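# Right the toppled bottle so it stands on the tray

## Task

Get the bottle that has fallen over standing upright on the tray again. The crate and the tray must end neither tilted nor shifted from where they were, or the task fails. The result only counts if it holds without the robot supporting it. Anything the robot is touching at the end must not settle downward by more than about a fingernail's thickness once released, or the task fails. Nothing may be pushed or knocked off the table.

## Robot and tools

Robot: one six-joint arm (shoulder pan, shoulder lift, elbow, wrist 1, wrist 2, wrist 3) carrying a two-finger parallel gripper (Robotiq 2F-85 style). There is only one arm, so each call carries a single stream of commands for it. Occasionally an outside disturbance may pull on a held part or nudge a loose object.

Frames: everything is given in the scene frame. Its origin sits on the table surface directly beneath the arm base; +z is up, and +y lies to the left when facing along +x. The base itself may be slightly tilted against the table. In the gripper's own frame the fingers extend along +z and close along y; a flat block about 9 cm long juts out toward the gripper's +x and rotates with it, so watch its clearance. end_effector_position is the point midway between the pads when closed; closed fingertips reach ~19 mm past it, open ones ~6 mm. Closing moves the tips ~13 mm further from the wrist, so keep that margin above surfaces. Reported hand position can be off, more so at long reach.

The command row (used by execute_actions and move): 10 numbers in this order: x, y, z (metres, absolute target position in the scene frame), qw, qx, qy, qz (absolute target orientation, scalar first, scene frame), then position, force_limit, speed for the fingers, each in -1..1. position +1 = fully open (85 mm), about -0.8 = pads touching, -1 = squeeze until blocked. force_limit roughly 20 N at -1, 128 N at 0, 235 N at +1 (on a 40 mm object after a slow close; thin objects get less). speed roughly 20, 85, 150 mm/s at -1, 0, +1; fast closing adds a few newtons of grip. Repeat the same quaternion in every row if you want orientation held; don't copy back a drifted reported one.

execute_actions(actions): a list of actions; each action is a list of 1 to 15 rows, one row per 1/30 s step; if fewer than 15 rows, the last row is held to fill the 15 steps. An empty list just returns state and images. A target more than 0.6 m away from the gripper's start-of-action position along any gripper axis gets the action refused; a malformed action, or a first action failing that check against the latest reported state, rejects the whole call with no motion.

move(target, speed, blocking): target is one row as above (absolute pose plus finger values, the finger values applied at the start). The gripper follows a straight path there, taking the shorter rotation. speed is the path's top speed in m/s, 0.002 to 0.5 (default 0.25), rotation capped at twice that in rad/s. Paths last 0.5 to 10 s; longer ones stop early. The path does not avoid obstacles; actual motion lags and may overshoot speed, especially near full extension. blocking=false returns after 0.5 s while motion continues; then use wait(0) to poll, and wait or stop before sending new rows or moves. Result adds a "move:" line: done, off_target, moving, held or fault, plus limits (paced = pose clipped; held = a check blocked some steps, after which motion can jump fast) and the distance left to target.

wait(seconds): 0 to 10 s, arm keeps its last command; returns early if a running move ends. stop(): brakes a running move (needs stopping distance); fingers carry on. zoom_image(camera, region): camera is cam_high (896x504), cam_low (896x504) or cam_wrist (616x616); region [x0, y0, x1, y1] in pixels from the top-left, at most 504x504. read_manual(section) returns only licence texts. finished_scene(scene) ends the current scene irreversibly and reports success; the robot must be left in a state where the goal keeps holding.

Controller behaviour: each step the commanded pose is clamped to within 70 mm and 16 degrees of the measured pose, then solved by damped inverse kinematics, position winning over orientation. Commands are smoothed (~0.15 s lag). After an action the arm only goes as far as the last clamped pose, so far targets need further commands. "Hand target" shows what the controller is currently heading for; "pose unreachable" means the clearance check altered or blocked the command (a mount block counts as arm). Step readings list positions at some steps; HELD marks steps partly held back.

Gripping: command position -1 and keep it; success is object_status 2 (0 moving, 1 blocked while opening, 2 blocked while closing, 3 reached target or pads met). Any new position value (change of at least 0.01) resets status to 0 briefly and is needed before new force or speed values take effect; to soften a grip, open first. With force_limit above -1 the fingers re-close on their own if the object slips. position_measured is in counts: 3 open, ~78 = 60 mm, ~130 = 40 mm, ~180 = 20 mm, ~230 pads together.

Hazards: the arm is stiff, so aiming even slightly past a firm contact can trigger a fault; faster and deeper contact presses harder. A joint torque reaching its load limit (shoulder 303, elbow 138, wrists 51.5 N m, held weight included) or any external force of 150 N stops the arm for 10 s and drops the rest of the call. Holding loads heats motors: MOTOR HOT from 70 °C, and at 85 °C an OVER-TEMPERATURE FAULT brakes the arm for a long time. Avoid drops, slips, slamming, hard pushes, tilting or shifting the crate and tray, and knocking anything off the table. Smooth, quick, low-effort motion is preferred; the simulation keeps running while you compose replies.

Each tool is called after "Request:" as name([rows], argument=value, ...), one row to a line, values as JSON.

## Session

Request:
execute_actions(actions=[])

Scene clock: 0.00 s.
end_effector_position=(+0.1180, +0.2904, +0.3446) position_measured=3 object_status=3 end_effector_quat_wxyz=(+0.022, +0.868, +0.042, +0.495) end_effector_velocity=(-0.000, -0.000, -0.000) end_effector_angular_velocity=(-0.001, +0.000, +0.000)
Joint positions: [ 4.504 -2.191  2.664 -2.316 -2.591 -1.979]
Joint velocities: [ 0.     0.001  0.    -0.     0.     0.   ]
Motor temperatures (°C, as the motors report them): [24 27 24 29 31 30]
Hand target: +0.118, +0.290, +0.345; +0.022, +0.868, +0.042, +0.495

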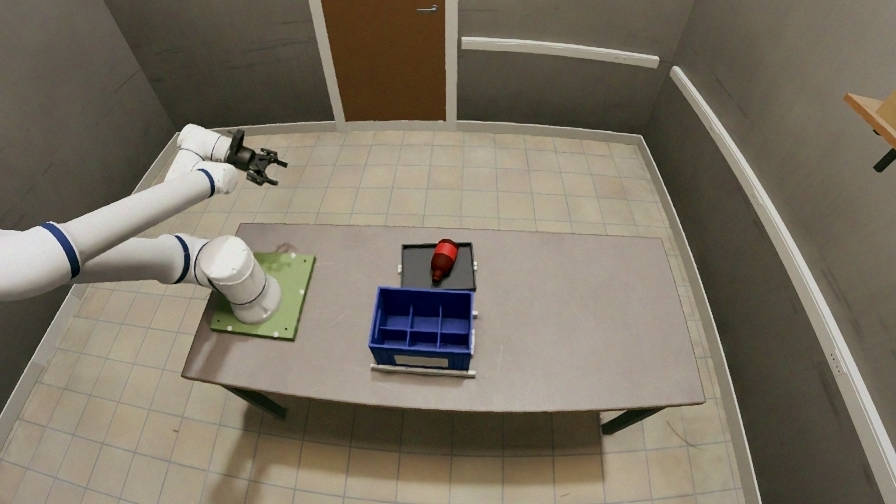

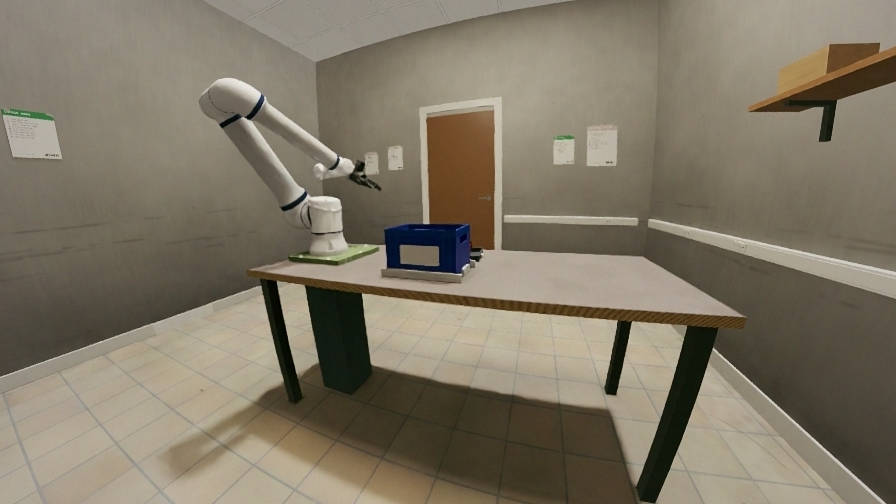

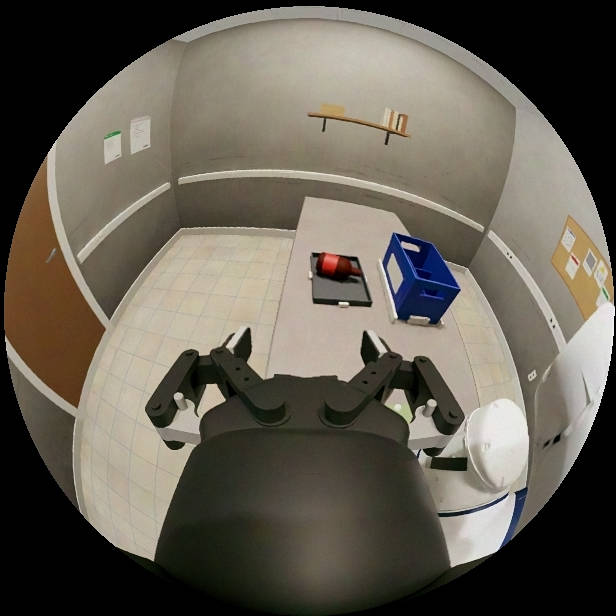

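Request:
move(target=[0.55,0.17,0.35,0,1,0,0,1,0,0])

Request:
zoom_image(camera="cam_high", region=[180,180,580,400])

Scene clock: 2.87 s.
end_effector_position=(+0.5478, +0.1729, +0.3504) position_measured=3 object_status=3 end_effector_quat_wxyz=(-0.002, +1.000, +0.001, -0.001) end_effector_velocity=(+0.003, -0.001, +0.001) end_effector_angular_velocity=(-0.000, +0.005, -0.001)
Joint positions: [ 3.082 -1.762  2.085 -1.897 -1.566 -3.155]
Joint velocities: [-0.001  0.006 -0.007  0.006 -0.    -0.   ]
Motor temperatures (°C, as the motors report them): [24 27 24 29 31 30]
Hand target: +0.548, +0.173, +0.350; -0.002, +1.000, +0.001, -0.002
Off the commanded pose: 0.004 m, 0 deg.
move: off_target

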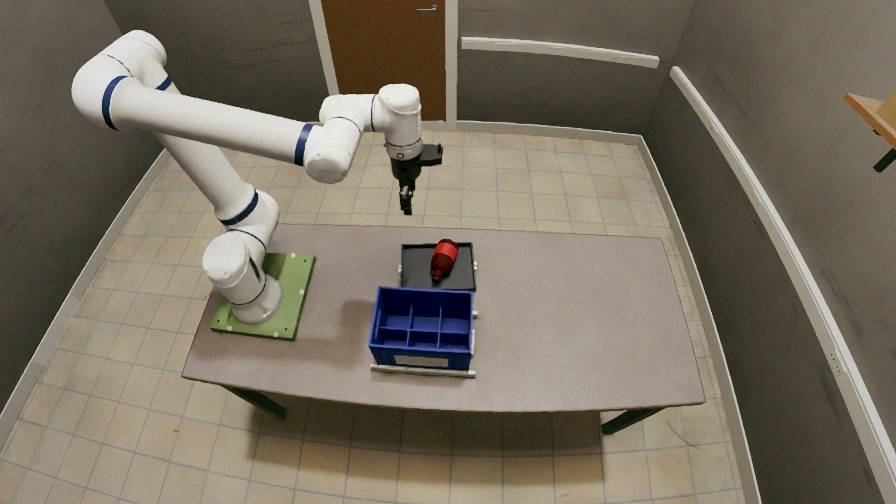

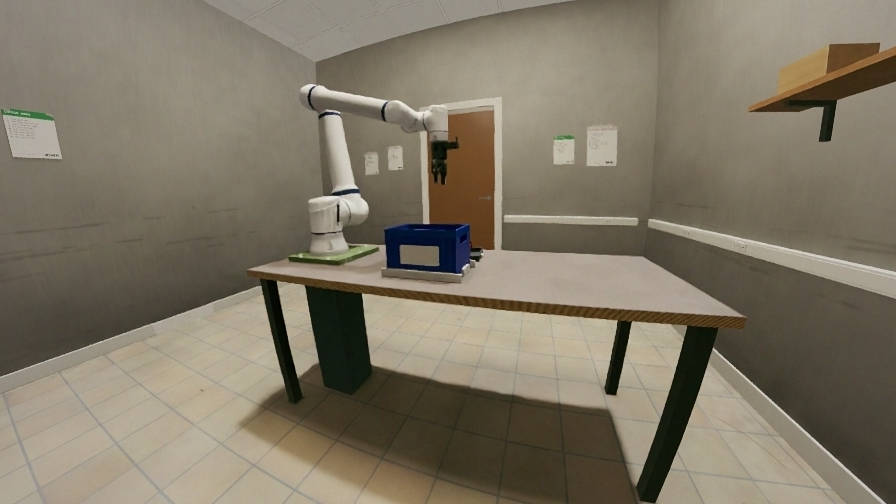

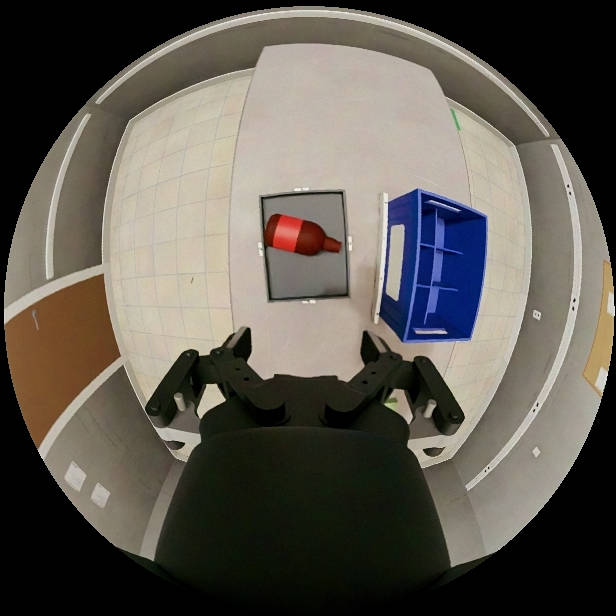

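Region (180, 180, 580, 400) of cam_high's 896x504 image, scaled by 1.260, with more detail than that image has; it fills the top 277 rows of this view, and the rest is white.

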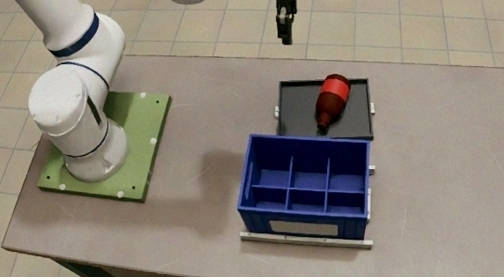

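Request:
move(target=[0.645,0.2,0.22,0,0.602,-0.799,0,1,0,0], speed=0.4)

Scene clock: 6.43 s.
end_effector_position=(+0.6447, +0.2002, +0.2206) position_measured=3 object_status=3 end_effector_quat_wxyz=(+0.000, -0.603, +0.798, +0.000) end_effector_velocity=(+0.001, +0.000, -0.001) end_effector_angular_velocity=(-0.001, -0.000, -0.015)
Joint positions: [ 3.128 -1.479  2.072 -2.17  -1.571 -1.258]
Joint velocities: [ 0.001  0.002 -0.001 -0.001 -0.001  0.016]
Motor temperatures (°C, as the motors report them): [24 27 24 29 31 30]
Hand target: +0.645, +0.200, +0.220; -0.000, -0.602, +0.799, -0.000
Off the commanded pose: 0.001 m, 0 deg.
move: done

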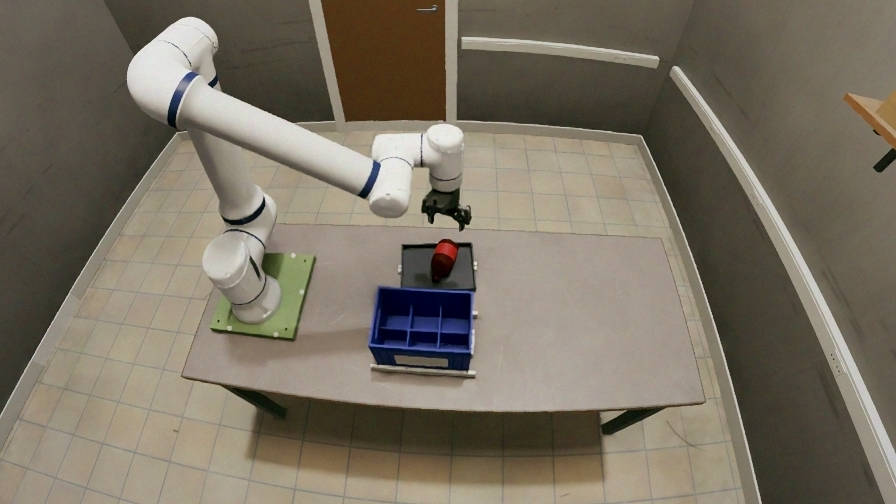

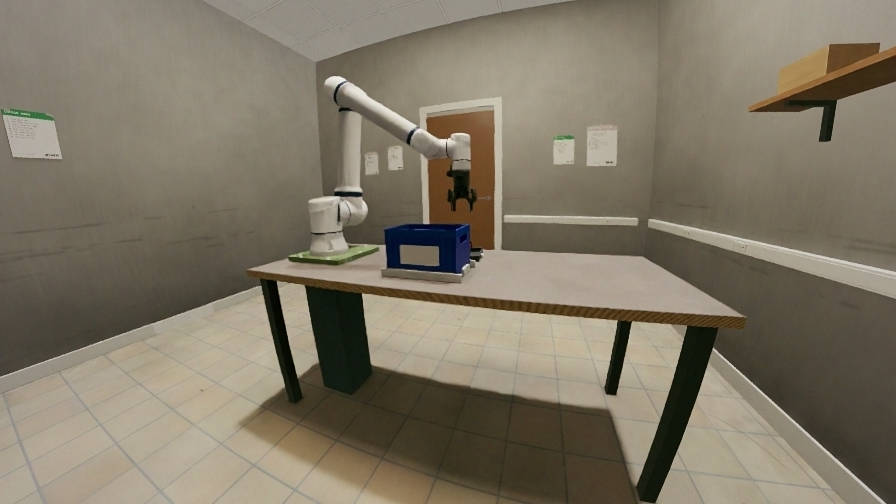

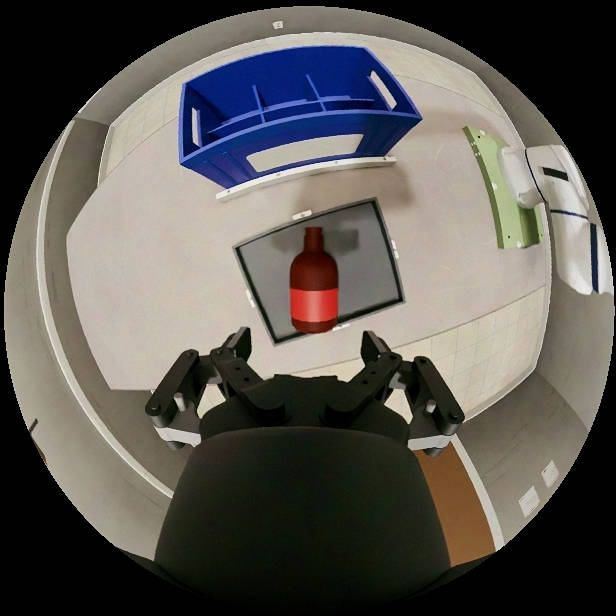

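Request:
move(target=[0.628,0.179,0.13,-0.207,0.581,-0.772,-0.156,1,0,0])

Request:
zoom_image(camera="cam_high", region=[340,150,540,330])

Scene clock: 8.33 s.
end_effector_position=(+0.6281, +0.1797, +0.1303) position_measured=3 object_status=3 end_effector_quat_wxyz=(+0.207, -0.581, +0.772, +0.155) end_effector_velocity=(-0.001, -0.000, -0.003) end_effector_angular_velocity=(+0.012, -0.003, +0.001)
Joint positions: [ 2.856 -1.429  2.33  -2.505 -1.046 -1.52 ]
Joint velocities: [-0.006  0.005  0.005 -0.006  0.013 -0.007]
Motor temperatures (°C, as the motors report them): [24 27 24 29 31 30]
Hand target: +0.628, +0.180, +0.130; +0.208, -0.581, +0.772, +0.156
Off the commanded pose: 0.001 m, 0 deg.
move: done

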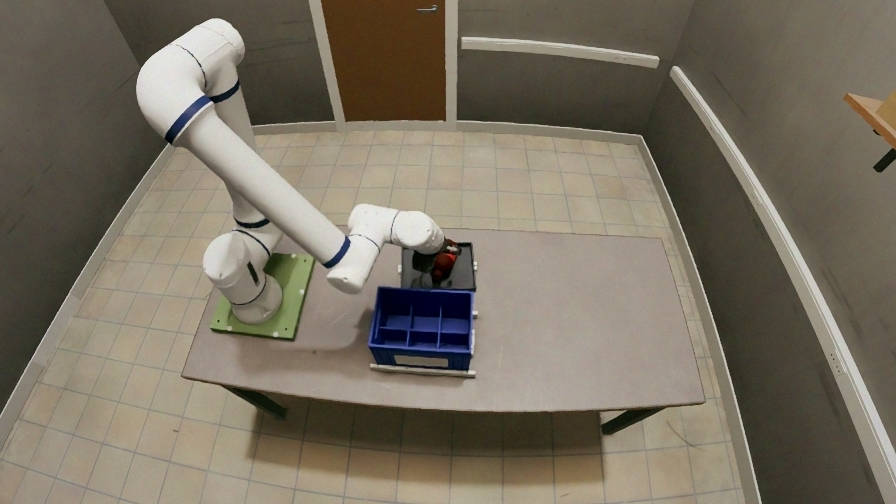

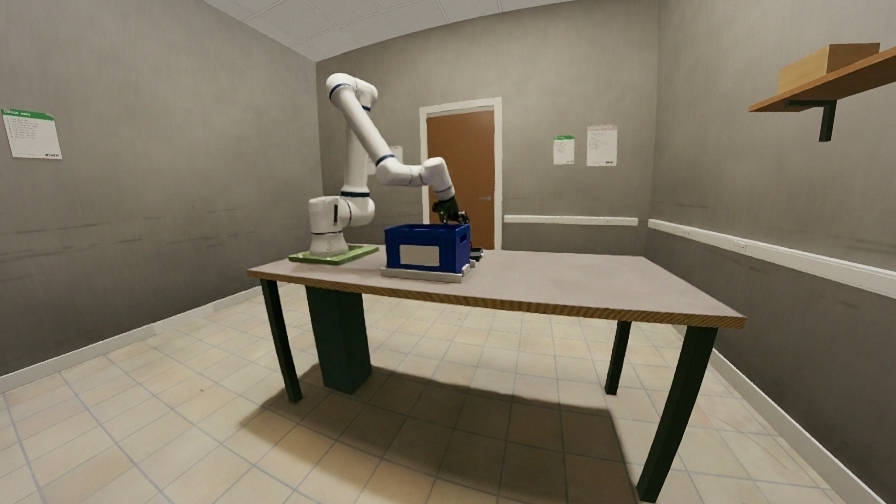

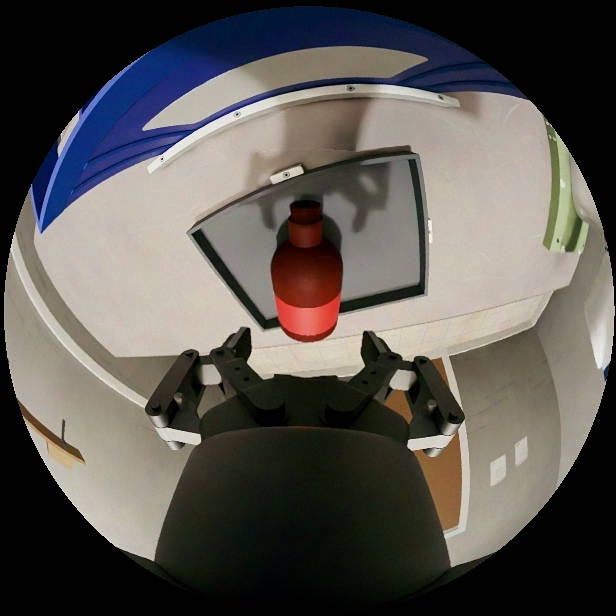

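Region (340, 150, 540, 330) of cam_high's 896x504 image, scaled by 2.520, with more detail than that image has; it fills the top 454 rows of this view, and the rest is white.

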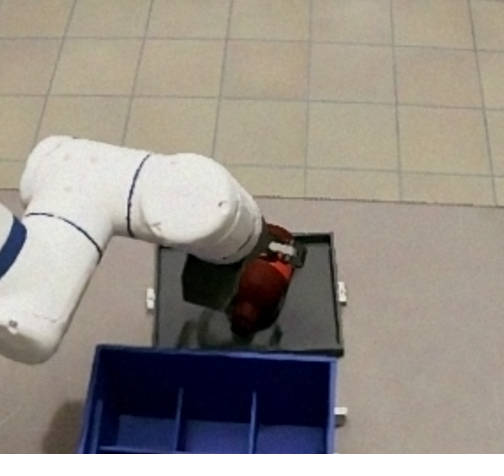

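Request:
move(target=[0.627,0.179,0.055,-0.207,0.581,-0.772,-0.156,1,0,0], speed=0.08)

Scene clock: 9.90 s.
end_effector_position=(+0.6270, +0.1789, +0.0556) position_measured=3 object_status=3 end_effector_quat_wxyz=(+0.207, -0.581, +0.772, +0.156) end_effector_velocity=(+0.000, +0.000, -0.002) end_effector_angular_velocity=(+0.000, -0.000, -0.001)
Joint positions: [ 2.854 -1.287  2.367 -2.682 -1.045 -1.523]
Joint velocities: [ 0.001  0.004  0.    -0.006  0.     0.002]
Motor temperatures (°C, as the motors report them): [24 27 24 29 31 30]
Hand target: +0.627, +0.179, +0.055; +0.207, -0.581, +0.772, +0.156
Off the commanded pose: 0.001 m, 0 deg.
move: done

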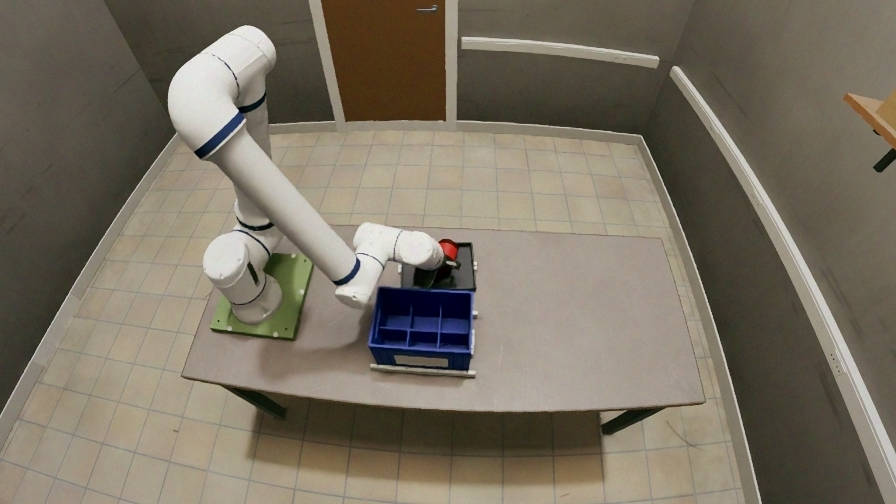

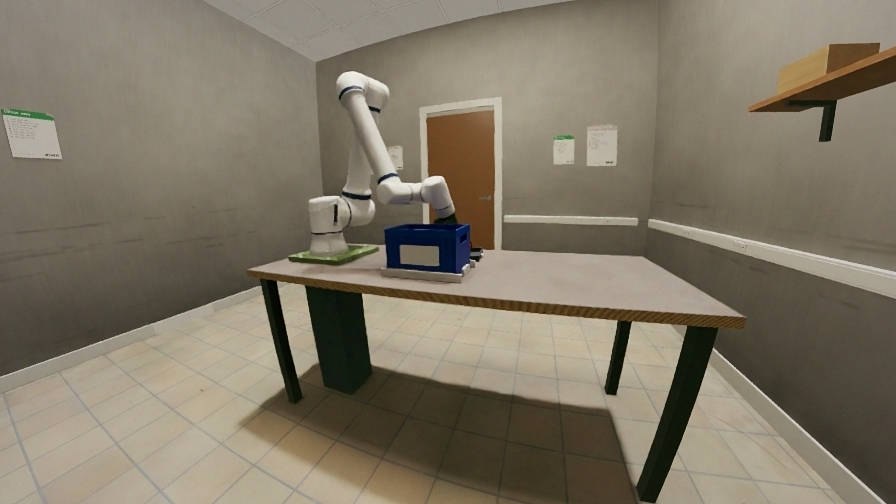

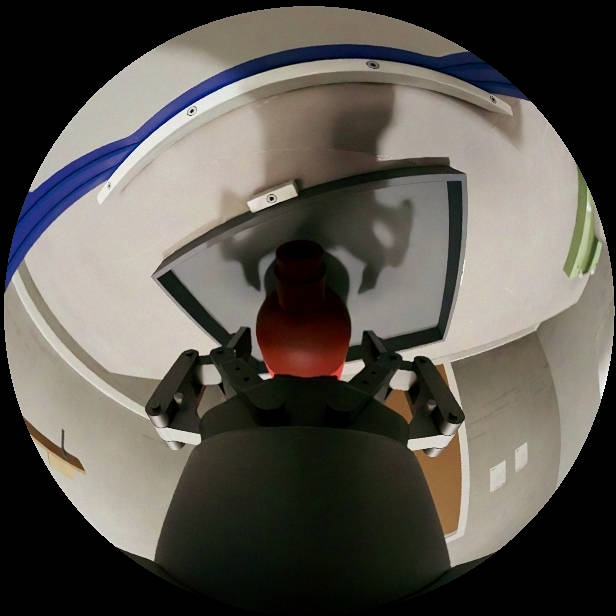

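Request:
execute_actions([
  [[0.628,0.182,0.04,-0.207,0.581,-0.772,-0.156,1,0,0]],
  [[0.628,0.182,0.04,-0.207,0.581,-0.772,-0.156,-1,-0.3,-0.5]],
  [[0.628,0.182,0.04,-0.207,0.581,-0.772,-0.156,-1,-0.3,-0.5]],
])

Scene clock: 11.53 s.
end_effector_position=(+0.6280, +0.1820, +0.0400) position_measured=44 object_status=2 end_effector_quat_wxyz=(+0.207, -0.581, +0.772, +0.156) end_effector_velocity=(-0.000, -0.000, -0.000) end_effector_angular_velocity=(+0.000, +0.001, -0.000)
Joint positions: [ 2.86  -1.252  2.37  -2.722 -1.045 -1.516]
Joint velocities: [-0.     0.     0.     0.001 -0.     0.   ]
Motor temperatures (°C, as the motors report them): [24 27 24 29 31 30]
Hand target: +0.628, +0.182, +0.040; +0.207, -0.581, +0.772, +0.156
Off the commanded pose: 0.000 m, 0 deg.
Step readings (end_effector_position; steps 1 to 15: 1st action; 16 to 30: 2nd action; 31 to 45: 3rd action):
0: (+0.6270, +0.1789, +0.0554)
1: (+0.6271, +0.1790, +0.0550)
2: (+0.6275, +0.1795, +0.0521)
4: (+0.6273, +0.1806, +0.0467)
8: (+0.6277, +0.1815, +0.0424)
15: (+0.6280, +0.1819, +0.0404)
16: (+0.6280, +0.1819, +0.0403)
17: (+0.6280, +0.1819, +0.0403)
19: (+0.6280, +0.1820, +0.0401)
23: (+0.6280, +0.1820, +0.0401)
30: (+0.6280, +0.1820, +0.0401)
31: (+0.6280, +0.1820, +0.0401)
32: (+0.6280, +0.1820, +0.0401)
34: (+0.6280, +0.1820, +0.0401)
38: (+0.6280, +0.1820, +0.0400)
45: end_effector_position above

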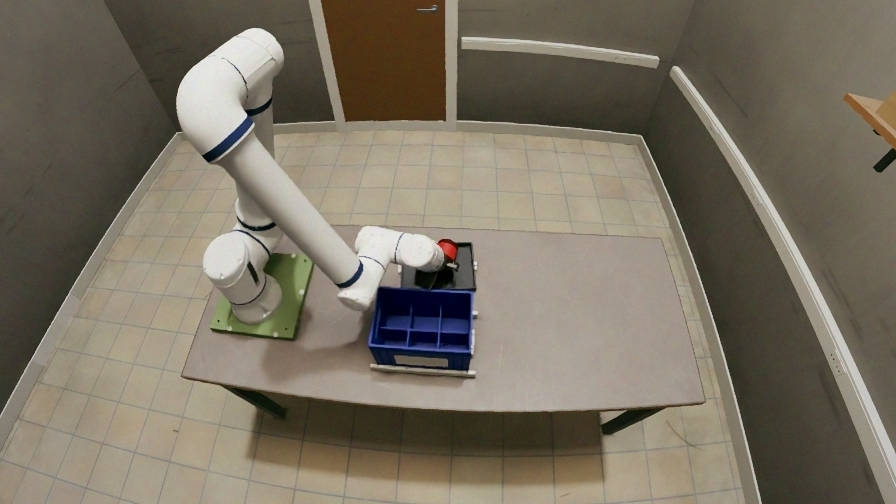

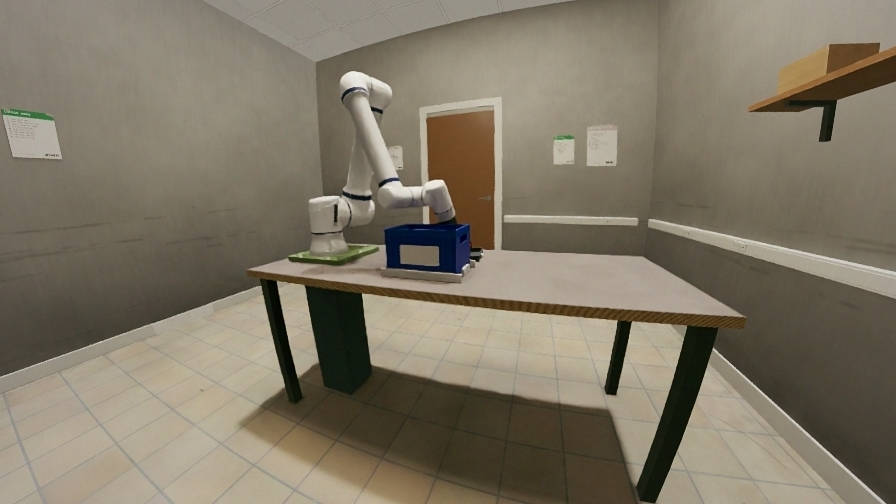

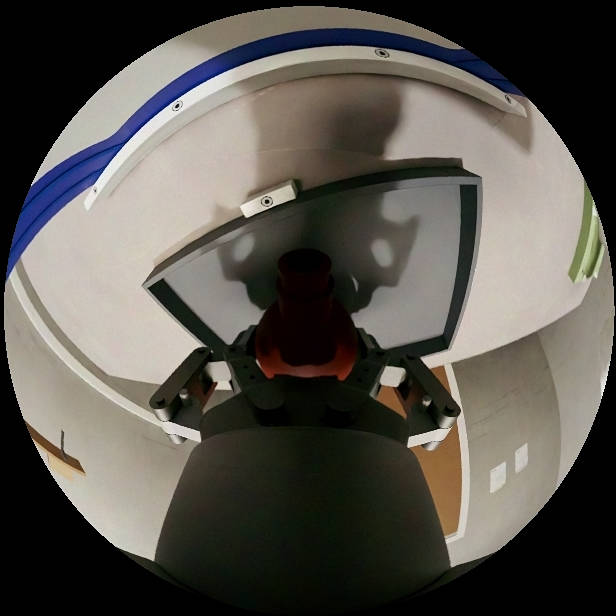

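Request:
move(target=[0.628,0.19,0.22,-0.207,0.581,-0.772,-0.156,-1,-0.3,-0.5], speed=0.2)

Request:
move(target=[0.64,0.175,0.24,0.087,0.853,-0.151,0.492,-1,-0.3,-0.5], speed=0.4)

Request:
move(target=[0.64,0.175,0.13,0.087,0.853,-0.151,0.492,-1,-0.3,-0.5], speed=0.15)

Request:
zoom_image(camera="cam_high", region=[280,150,540,330])

Request:
zoom_image(camera="cam_low", region=[340,150,540,290])

Scene clock: 13.40 s.
end_effector_position=(+0.6280, +0.1900, +0.2191) position_measured=44 object_status=2 end_effector_quat_wxyz=(+0.207, -0.581, +0.772, +0.156) end_effector_velocity=(-0.000, +0.000, +0.002) end_effector_angular_velocity=(-0.000, +0.000, +0.001)
Joint positions: [ 2.873 -1.564  2.261 -2.308 -1.046 -1.501]
Joint velocities: [ 0.001 -0.003 -0.002  0.006 -0.    -0.   ]
Motor temperatures (°C, as the motors report them): [24 27 24 29 31 30]
Hand target: +0.628, +0.190, +0.219; +0.207, -0.581, +0.772, +0.156
Off the commanded pose: 0.001 m, 0 deg.
move: done

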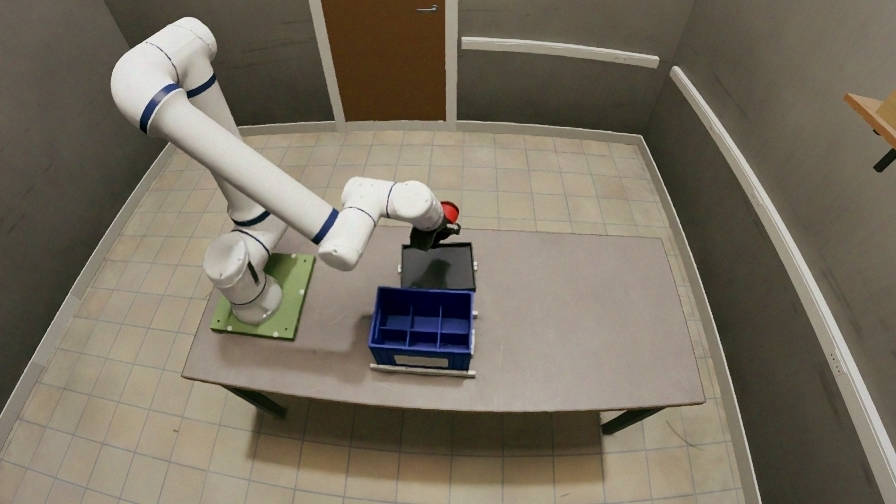

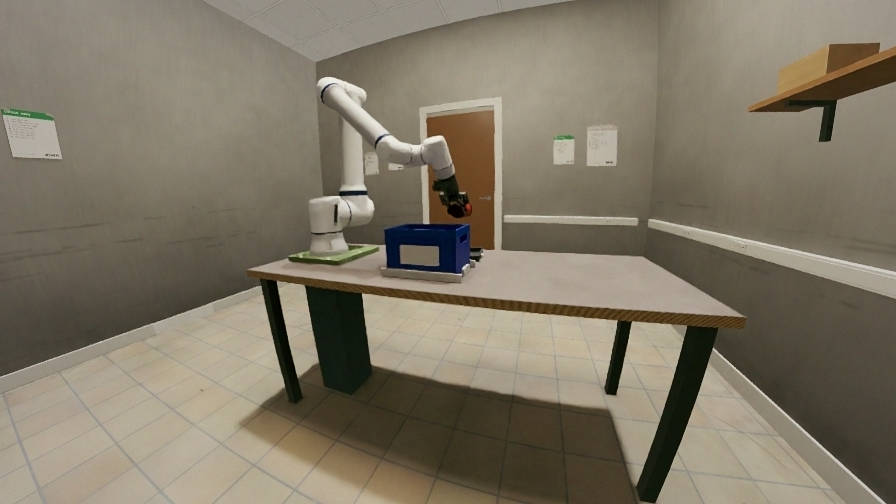

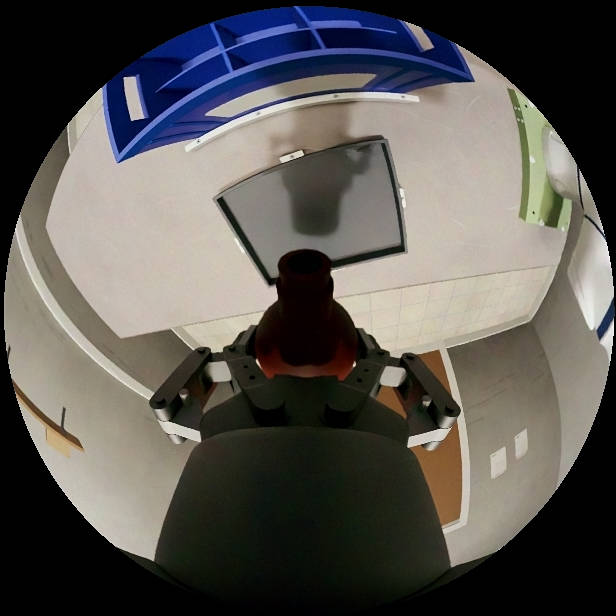

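Scene clock: 16.60 s.
end_effector_position=(+0.6404, +0.1741, +0.2405) position_measured=44 object_status=2 end_effector_quat_wxyz=(+0.089, +0.853, -0.152, +0.491) end_effector_velocity=(+0.001, -0.001, -0.000) end_effector_angular_velocity=(-0.009, -0.009, +0.010)
Joint positions: [ 3.288 -1.317  2.479 -3.712 -2.04  -2.846]
Joint velocities: [-0.003  0.009  0.003 -0.028  0.004 -0.018]
Motor temperatures (°C, as the motors report them): [24 27 24 29 31 30]
Hand target: +0.640, +0.174, +0.240; +0.089, +0.853, -0.151, +0.491
Off the commanded pose: 0.001 m, 0 deg.
move: done

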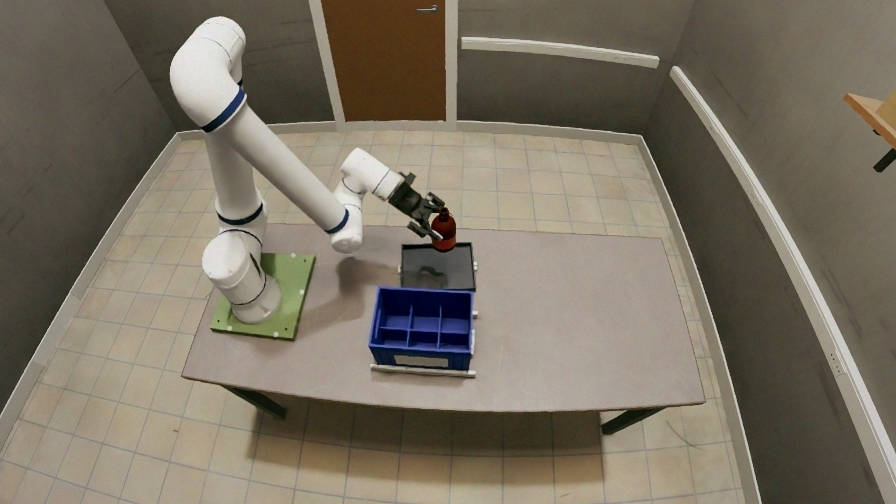

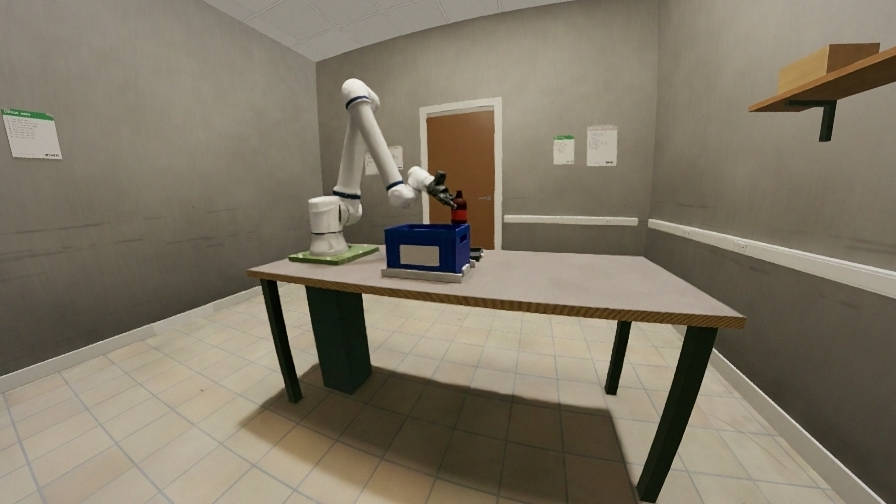

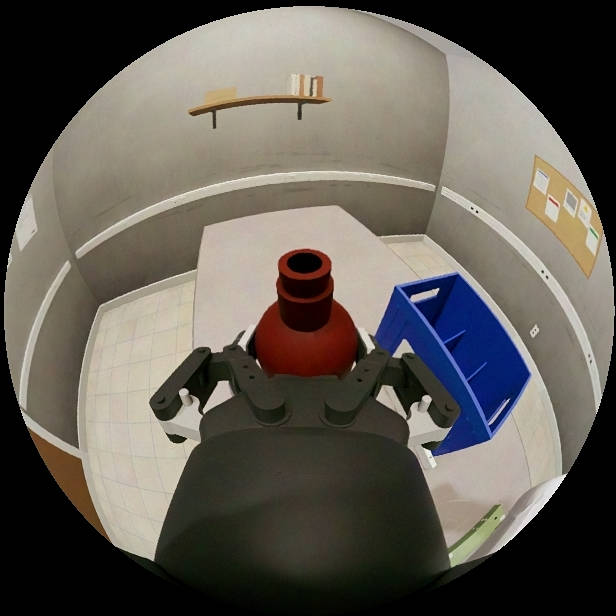

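Scene clock: 17.90 s.
end_effector_position=(+0.6401, +0.1750, +0.1308) position_measured=44 object_status=2 end_effector_quat_wxyz=(+0.087, +0.853, -0.151, +0.492) end_effector_velocity=(+0.000, -0.000, -0.002) end_effector_angular_velocity=(-0.000, -0.001, -0.000)
Joint positions: [ 3.288 -1.032  2.488 -4.009 -2.037 -2.847]
Joint velocities: [-0.     0.007 -0.    -0.008 -0.    -0.001]
Motor temperatures (°C, as the motors report them): [24 27 24 29 31 30]
Hand target: +0.640, +0.175, +0.131; +0.087, +0.853, -0.151, +0.492
Off the commanded pose: 0.001 m, 0 deg.
move: done

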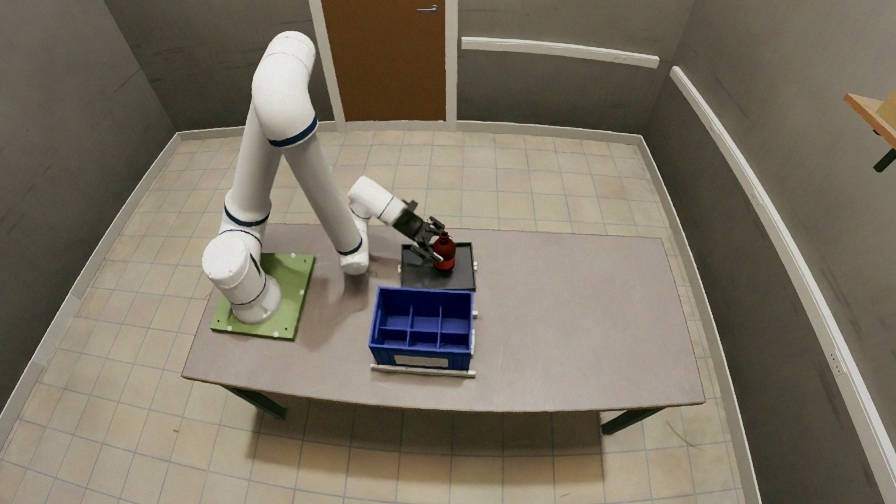

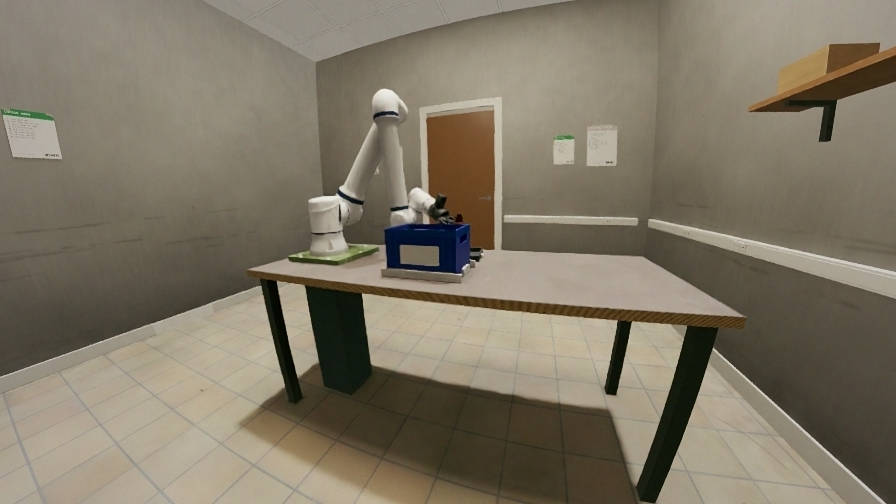

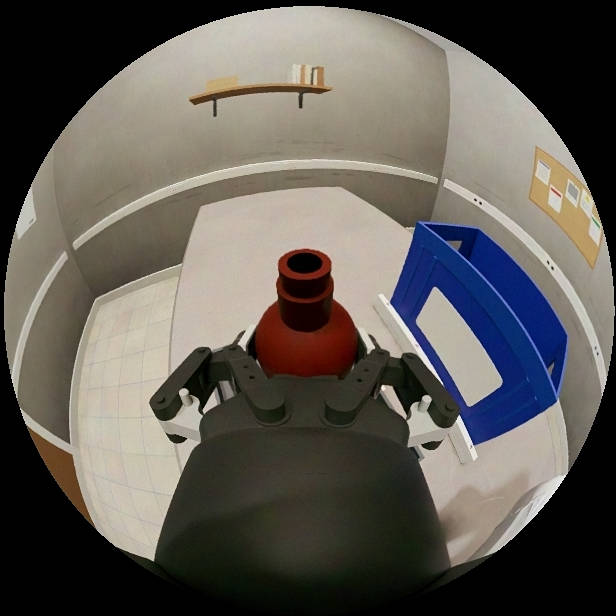

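Region (280, 150, 540, 330) of cam_high's 896x504 image, scaled by 1.938, with more detail than that image has; it fills the top 349 rows of this view, and the rest is white.

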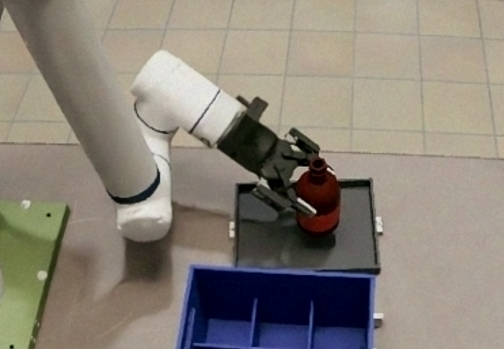

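Region (340, 150, 540, 290) of cam_low's 896x504 image, scaled by 2.520, with more detail than that image has; it fills the top 353 rows of this view, and the rest is white.

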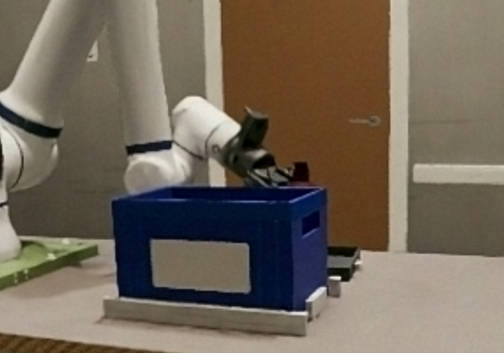

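Request:
execute_actions([
  [[0.64,0.175,0.115,0.087,0.853,-0.151,0.492,-1,-0.3,-0.5]],
  [[0.64,0.175,0.106,0.087,0.853,-0.151,0.492,-1,-0.3,-0.5]],
  [[0.64,0.175,0.1,0.087,0.853,-0.151,0.492,-1,-0.3,-0.5]],
])

Request:
zoom_image(camera="cam_high", region=[380,210,500,300])

Scene clock: 19.60 s.
end_effector_position=(+0.6400, +0.1750, +0.1002) position_measured=44 object_status=2 end_effector_quat_wxyz=(+0.087, +0.853, -0.151, +0.492) end_effector_velocity=(-0.000, -0.000, -0.001) end_effector_angular_velocity=(-0.000, +0.000, +0.000)
Joint positions: [ 3.288 -0.951  2.48  -4.082 -2.037 -2.848]
Joint velocities: [-0.     0.003 -0.    -0.003  0.    -0.001]
Motor temperatures (°C, as the motors report them): [24 27 24 29 31 30]
Hand target: +0.640, +0.175, +0.100; +0.087, +0.853, -0.151, +0.492
Off the commanded pose: 0.000 m, 0 deg.
Step readings (end_effector_position; steps 1 to 15: 1st action; 16 to 30: 2nd action; 31 to 45: 3rd action):
0: (+0.6401, +0.1750, +0.1306)
1: (+0.6401, +0.1750, +0.1302)
2: (+0.6402, +0.1751, +0.1272)
4: (+0.6399, +0.1750, +0.1217)
8: (+0.6400, +0.1751, +0.1173)
15: (+0.6400, +0.1751, +0.1154)
16: (+0.6400, +0.1751, +0.1151)
17: (+0.6401, +0.1751, +0.1133)
19: (+0.6399, +0.1750, +0.1100)
23: (+0.6400, +0.1750, +0.1074)
30: (+0.6400, +0.1750, +0.1062)
31: (+0.6400, +0.1750, +0.1060)
32: (+0.6401, +0.1750, +0.1048)
34: (+0.6400, +0.1750, +0.1026)
38: (+0.6400, +0.1750, +0.1009)
45: end_effector_position above

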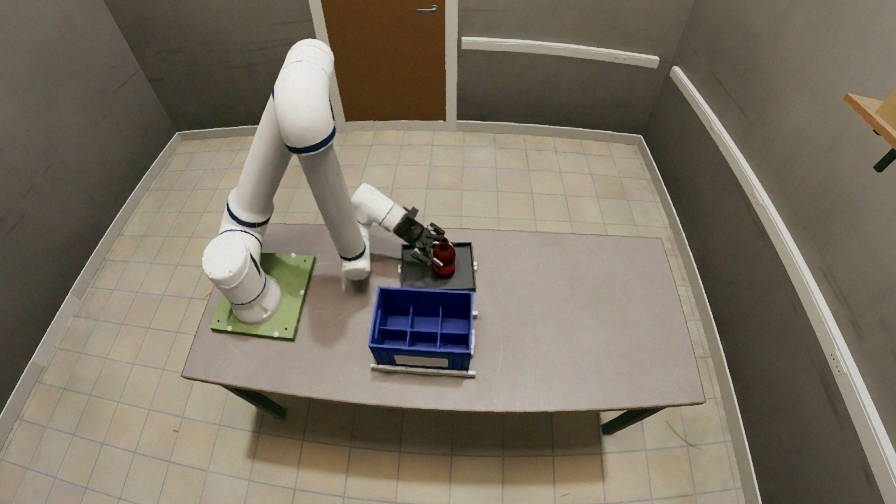

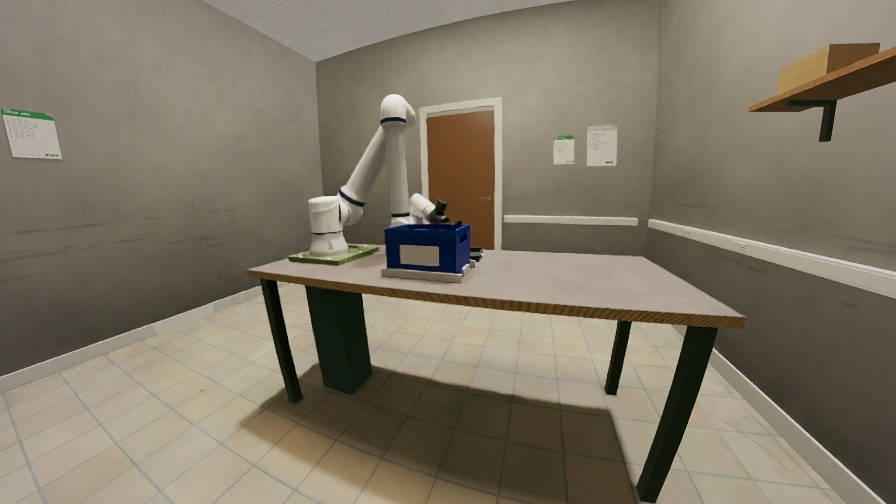

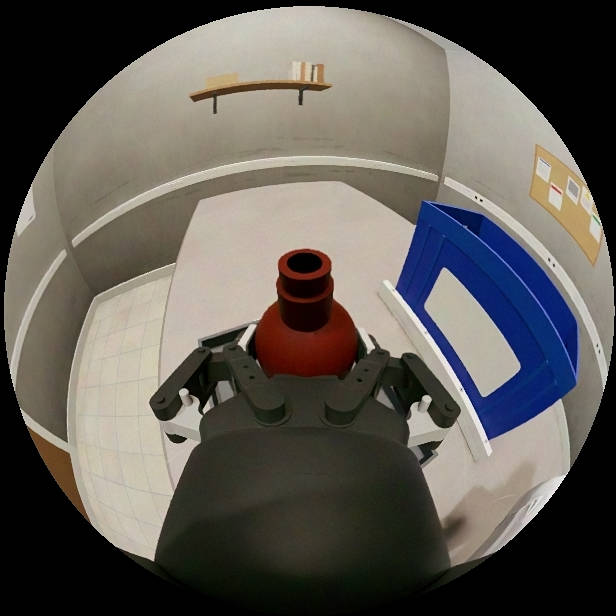

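Region (380, 210, 500, 300) of cam_high's 896x504 image, scaled by 4.200, with more detail than that image has; it fills the top 378 rows of this view, and the rest is white.

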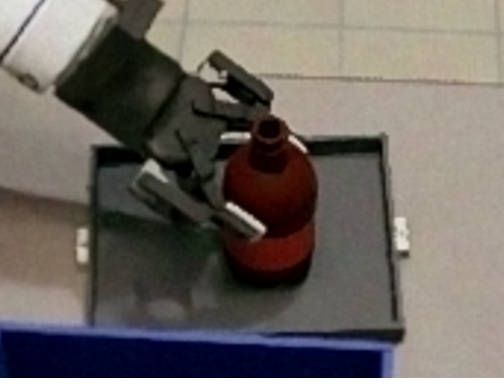

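Request:
execute_actions([
  [[0.64,0.175,0.096,0.087,0.853,-0.151,0.492,-1,-0.3,-0.5]],
  [[0.64,0.175,0.092,0.087,0.853,-0.151,0.492,-1,-0.3,-0.5]],
])

Scene clock: 20.63 s.
end_effector_position=(+0.6400, +0.1750, +0.0921) position_measured=44 object_status=2 end_effector_quat_wxyz=(+0.087, +0.853, -0.151, +0.492) end_effector_velocity=(+0.000, -0.001, -0.001) end_effector_angular_velocity=(-0.000, +0.000, -0.001)
Joint positions: [ 3.288 -0.93   2.477 -4.101 -2.037 -2.848]
Joint velocities: [-0.001  0.002 -0.    -0.002 -0.    -0.   ]
Motor temperatures (°C, as the motors report them): [24 27 24 29 31 30]
Hand target: +0.640, +0.175, +0.092; +0.087, +0.853, -0.151, +0.492
Off the commanded pose: 0.000 m, 0 deg.
Step readings (end_effector_position; steps 1 to 15: 1st action; 16 to 30: 2nd action):
0: (+0.6400, +0.1750, +0.1001)
1: (+0.6400, +0.1750, +0.1000)
2: (+0.6400, +0.1750, +0.0992)
4: (+0.6400, +0.1750, +0.0977)
8: (+0.6400, +0.1750, +0.0966)
15: (+0.6400, +0.1750, +0.0961)
16: (+0.6400, +0.1750, +0.0960)
17: (+0.6400, +0.1750, +0.0952)
19: (+0.6400, +0.1750, +0.0937)
23: (+0.6400, +0.1750, +0.0926)
30: end_effector_position above

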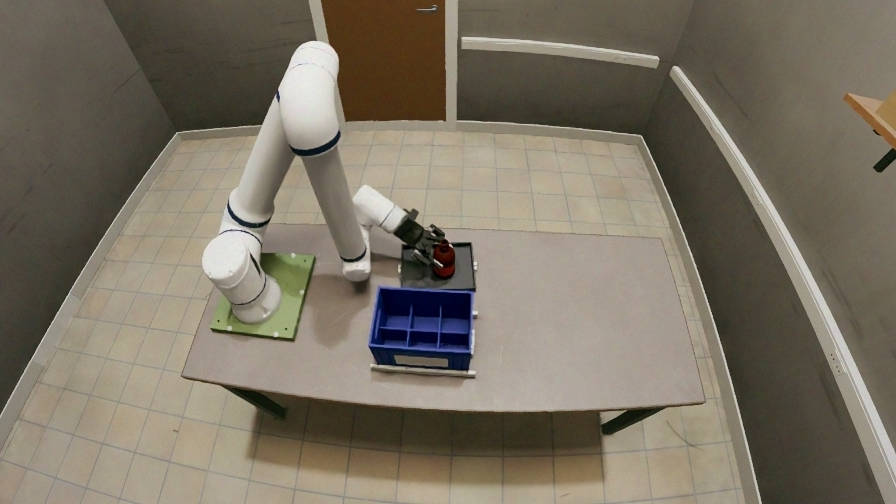

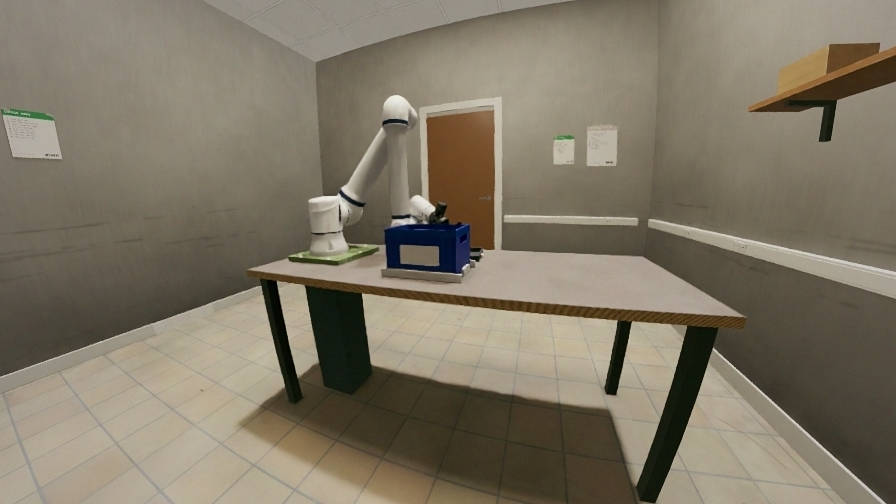

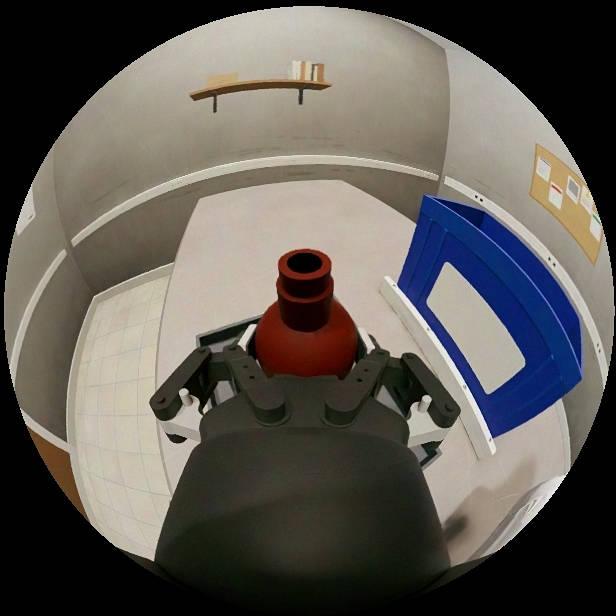

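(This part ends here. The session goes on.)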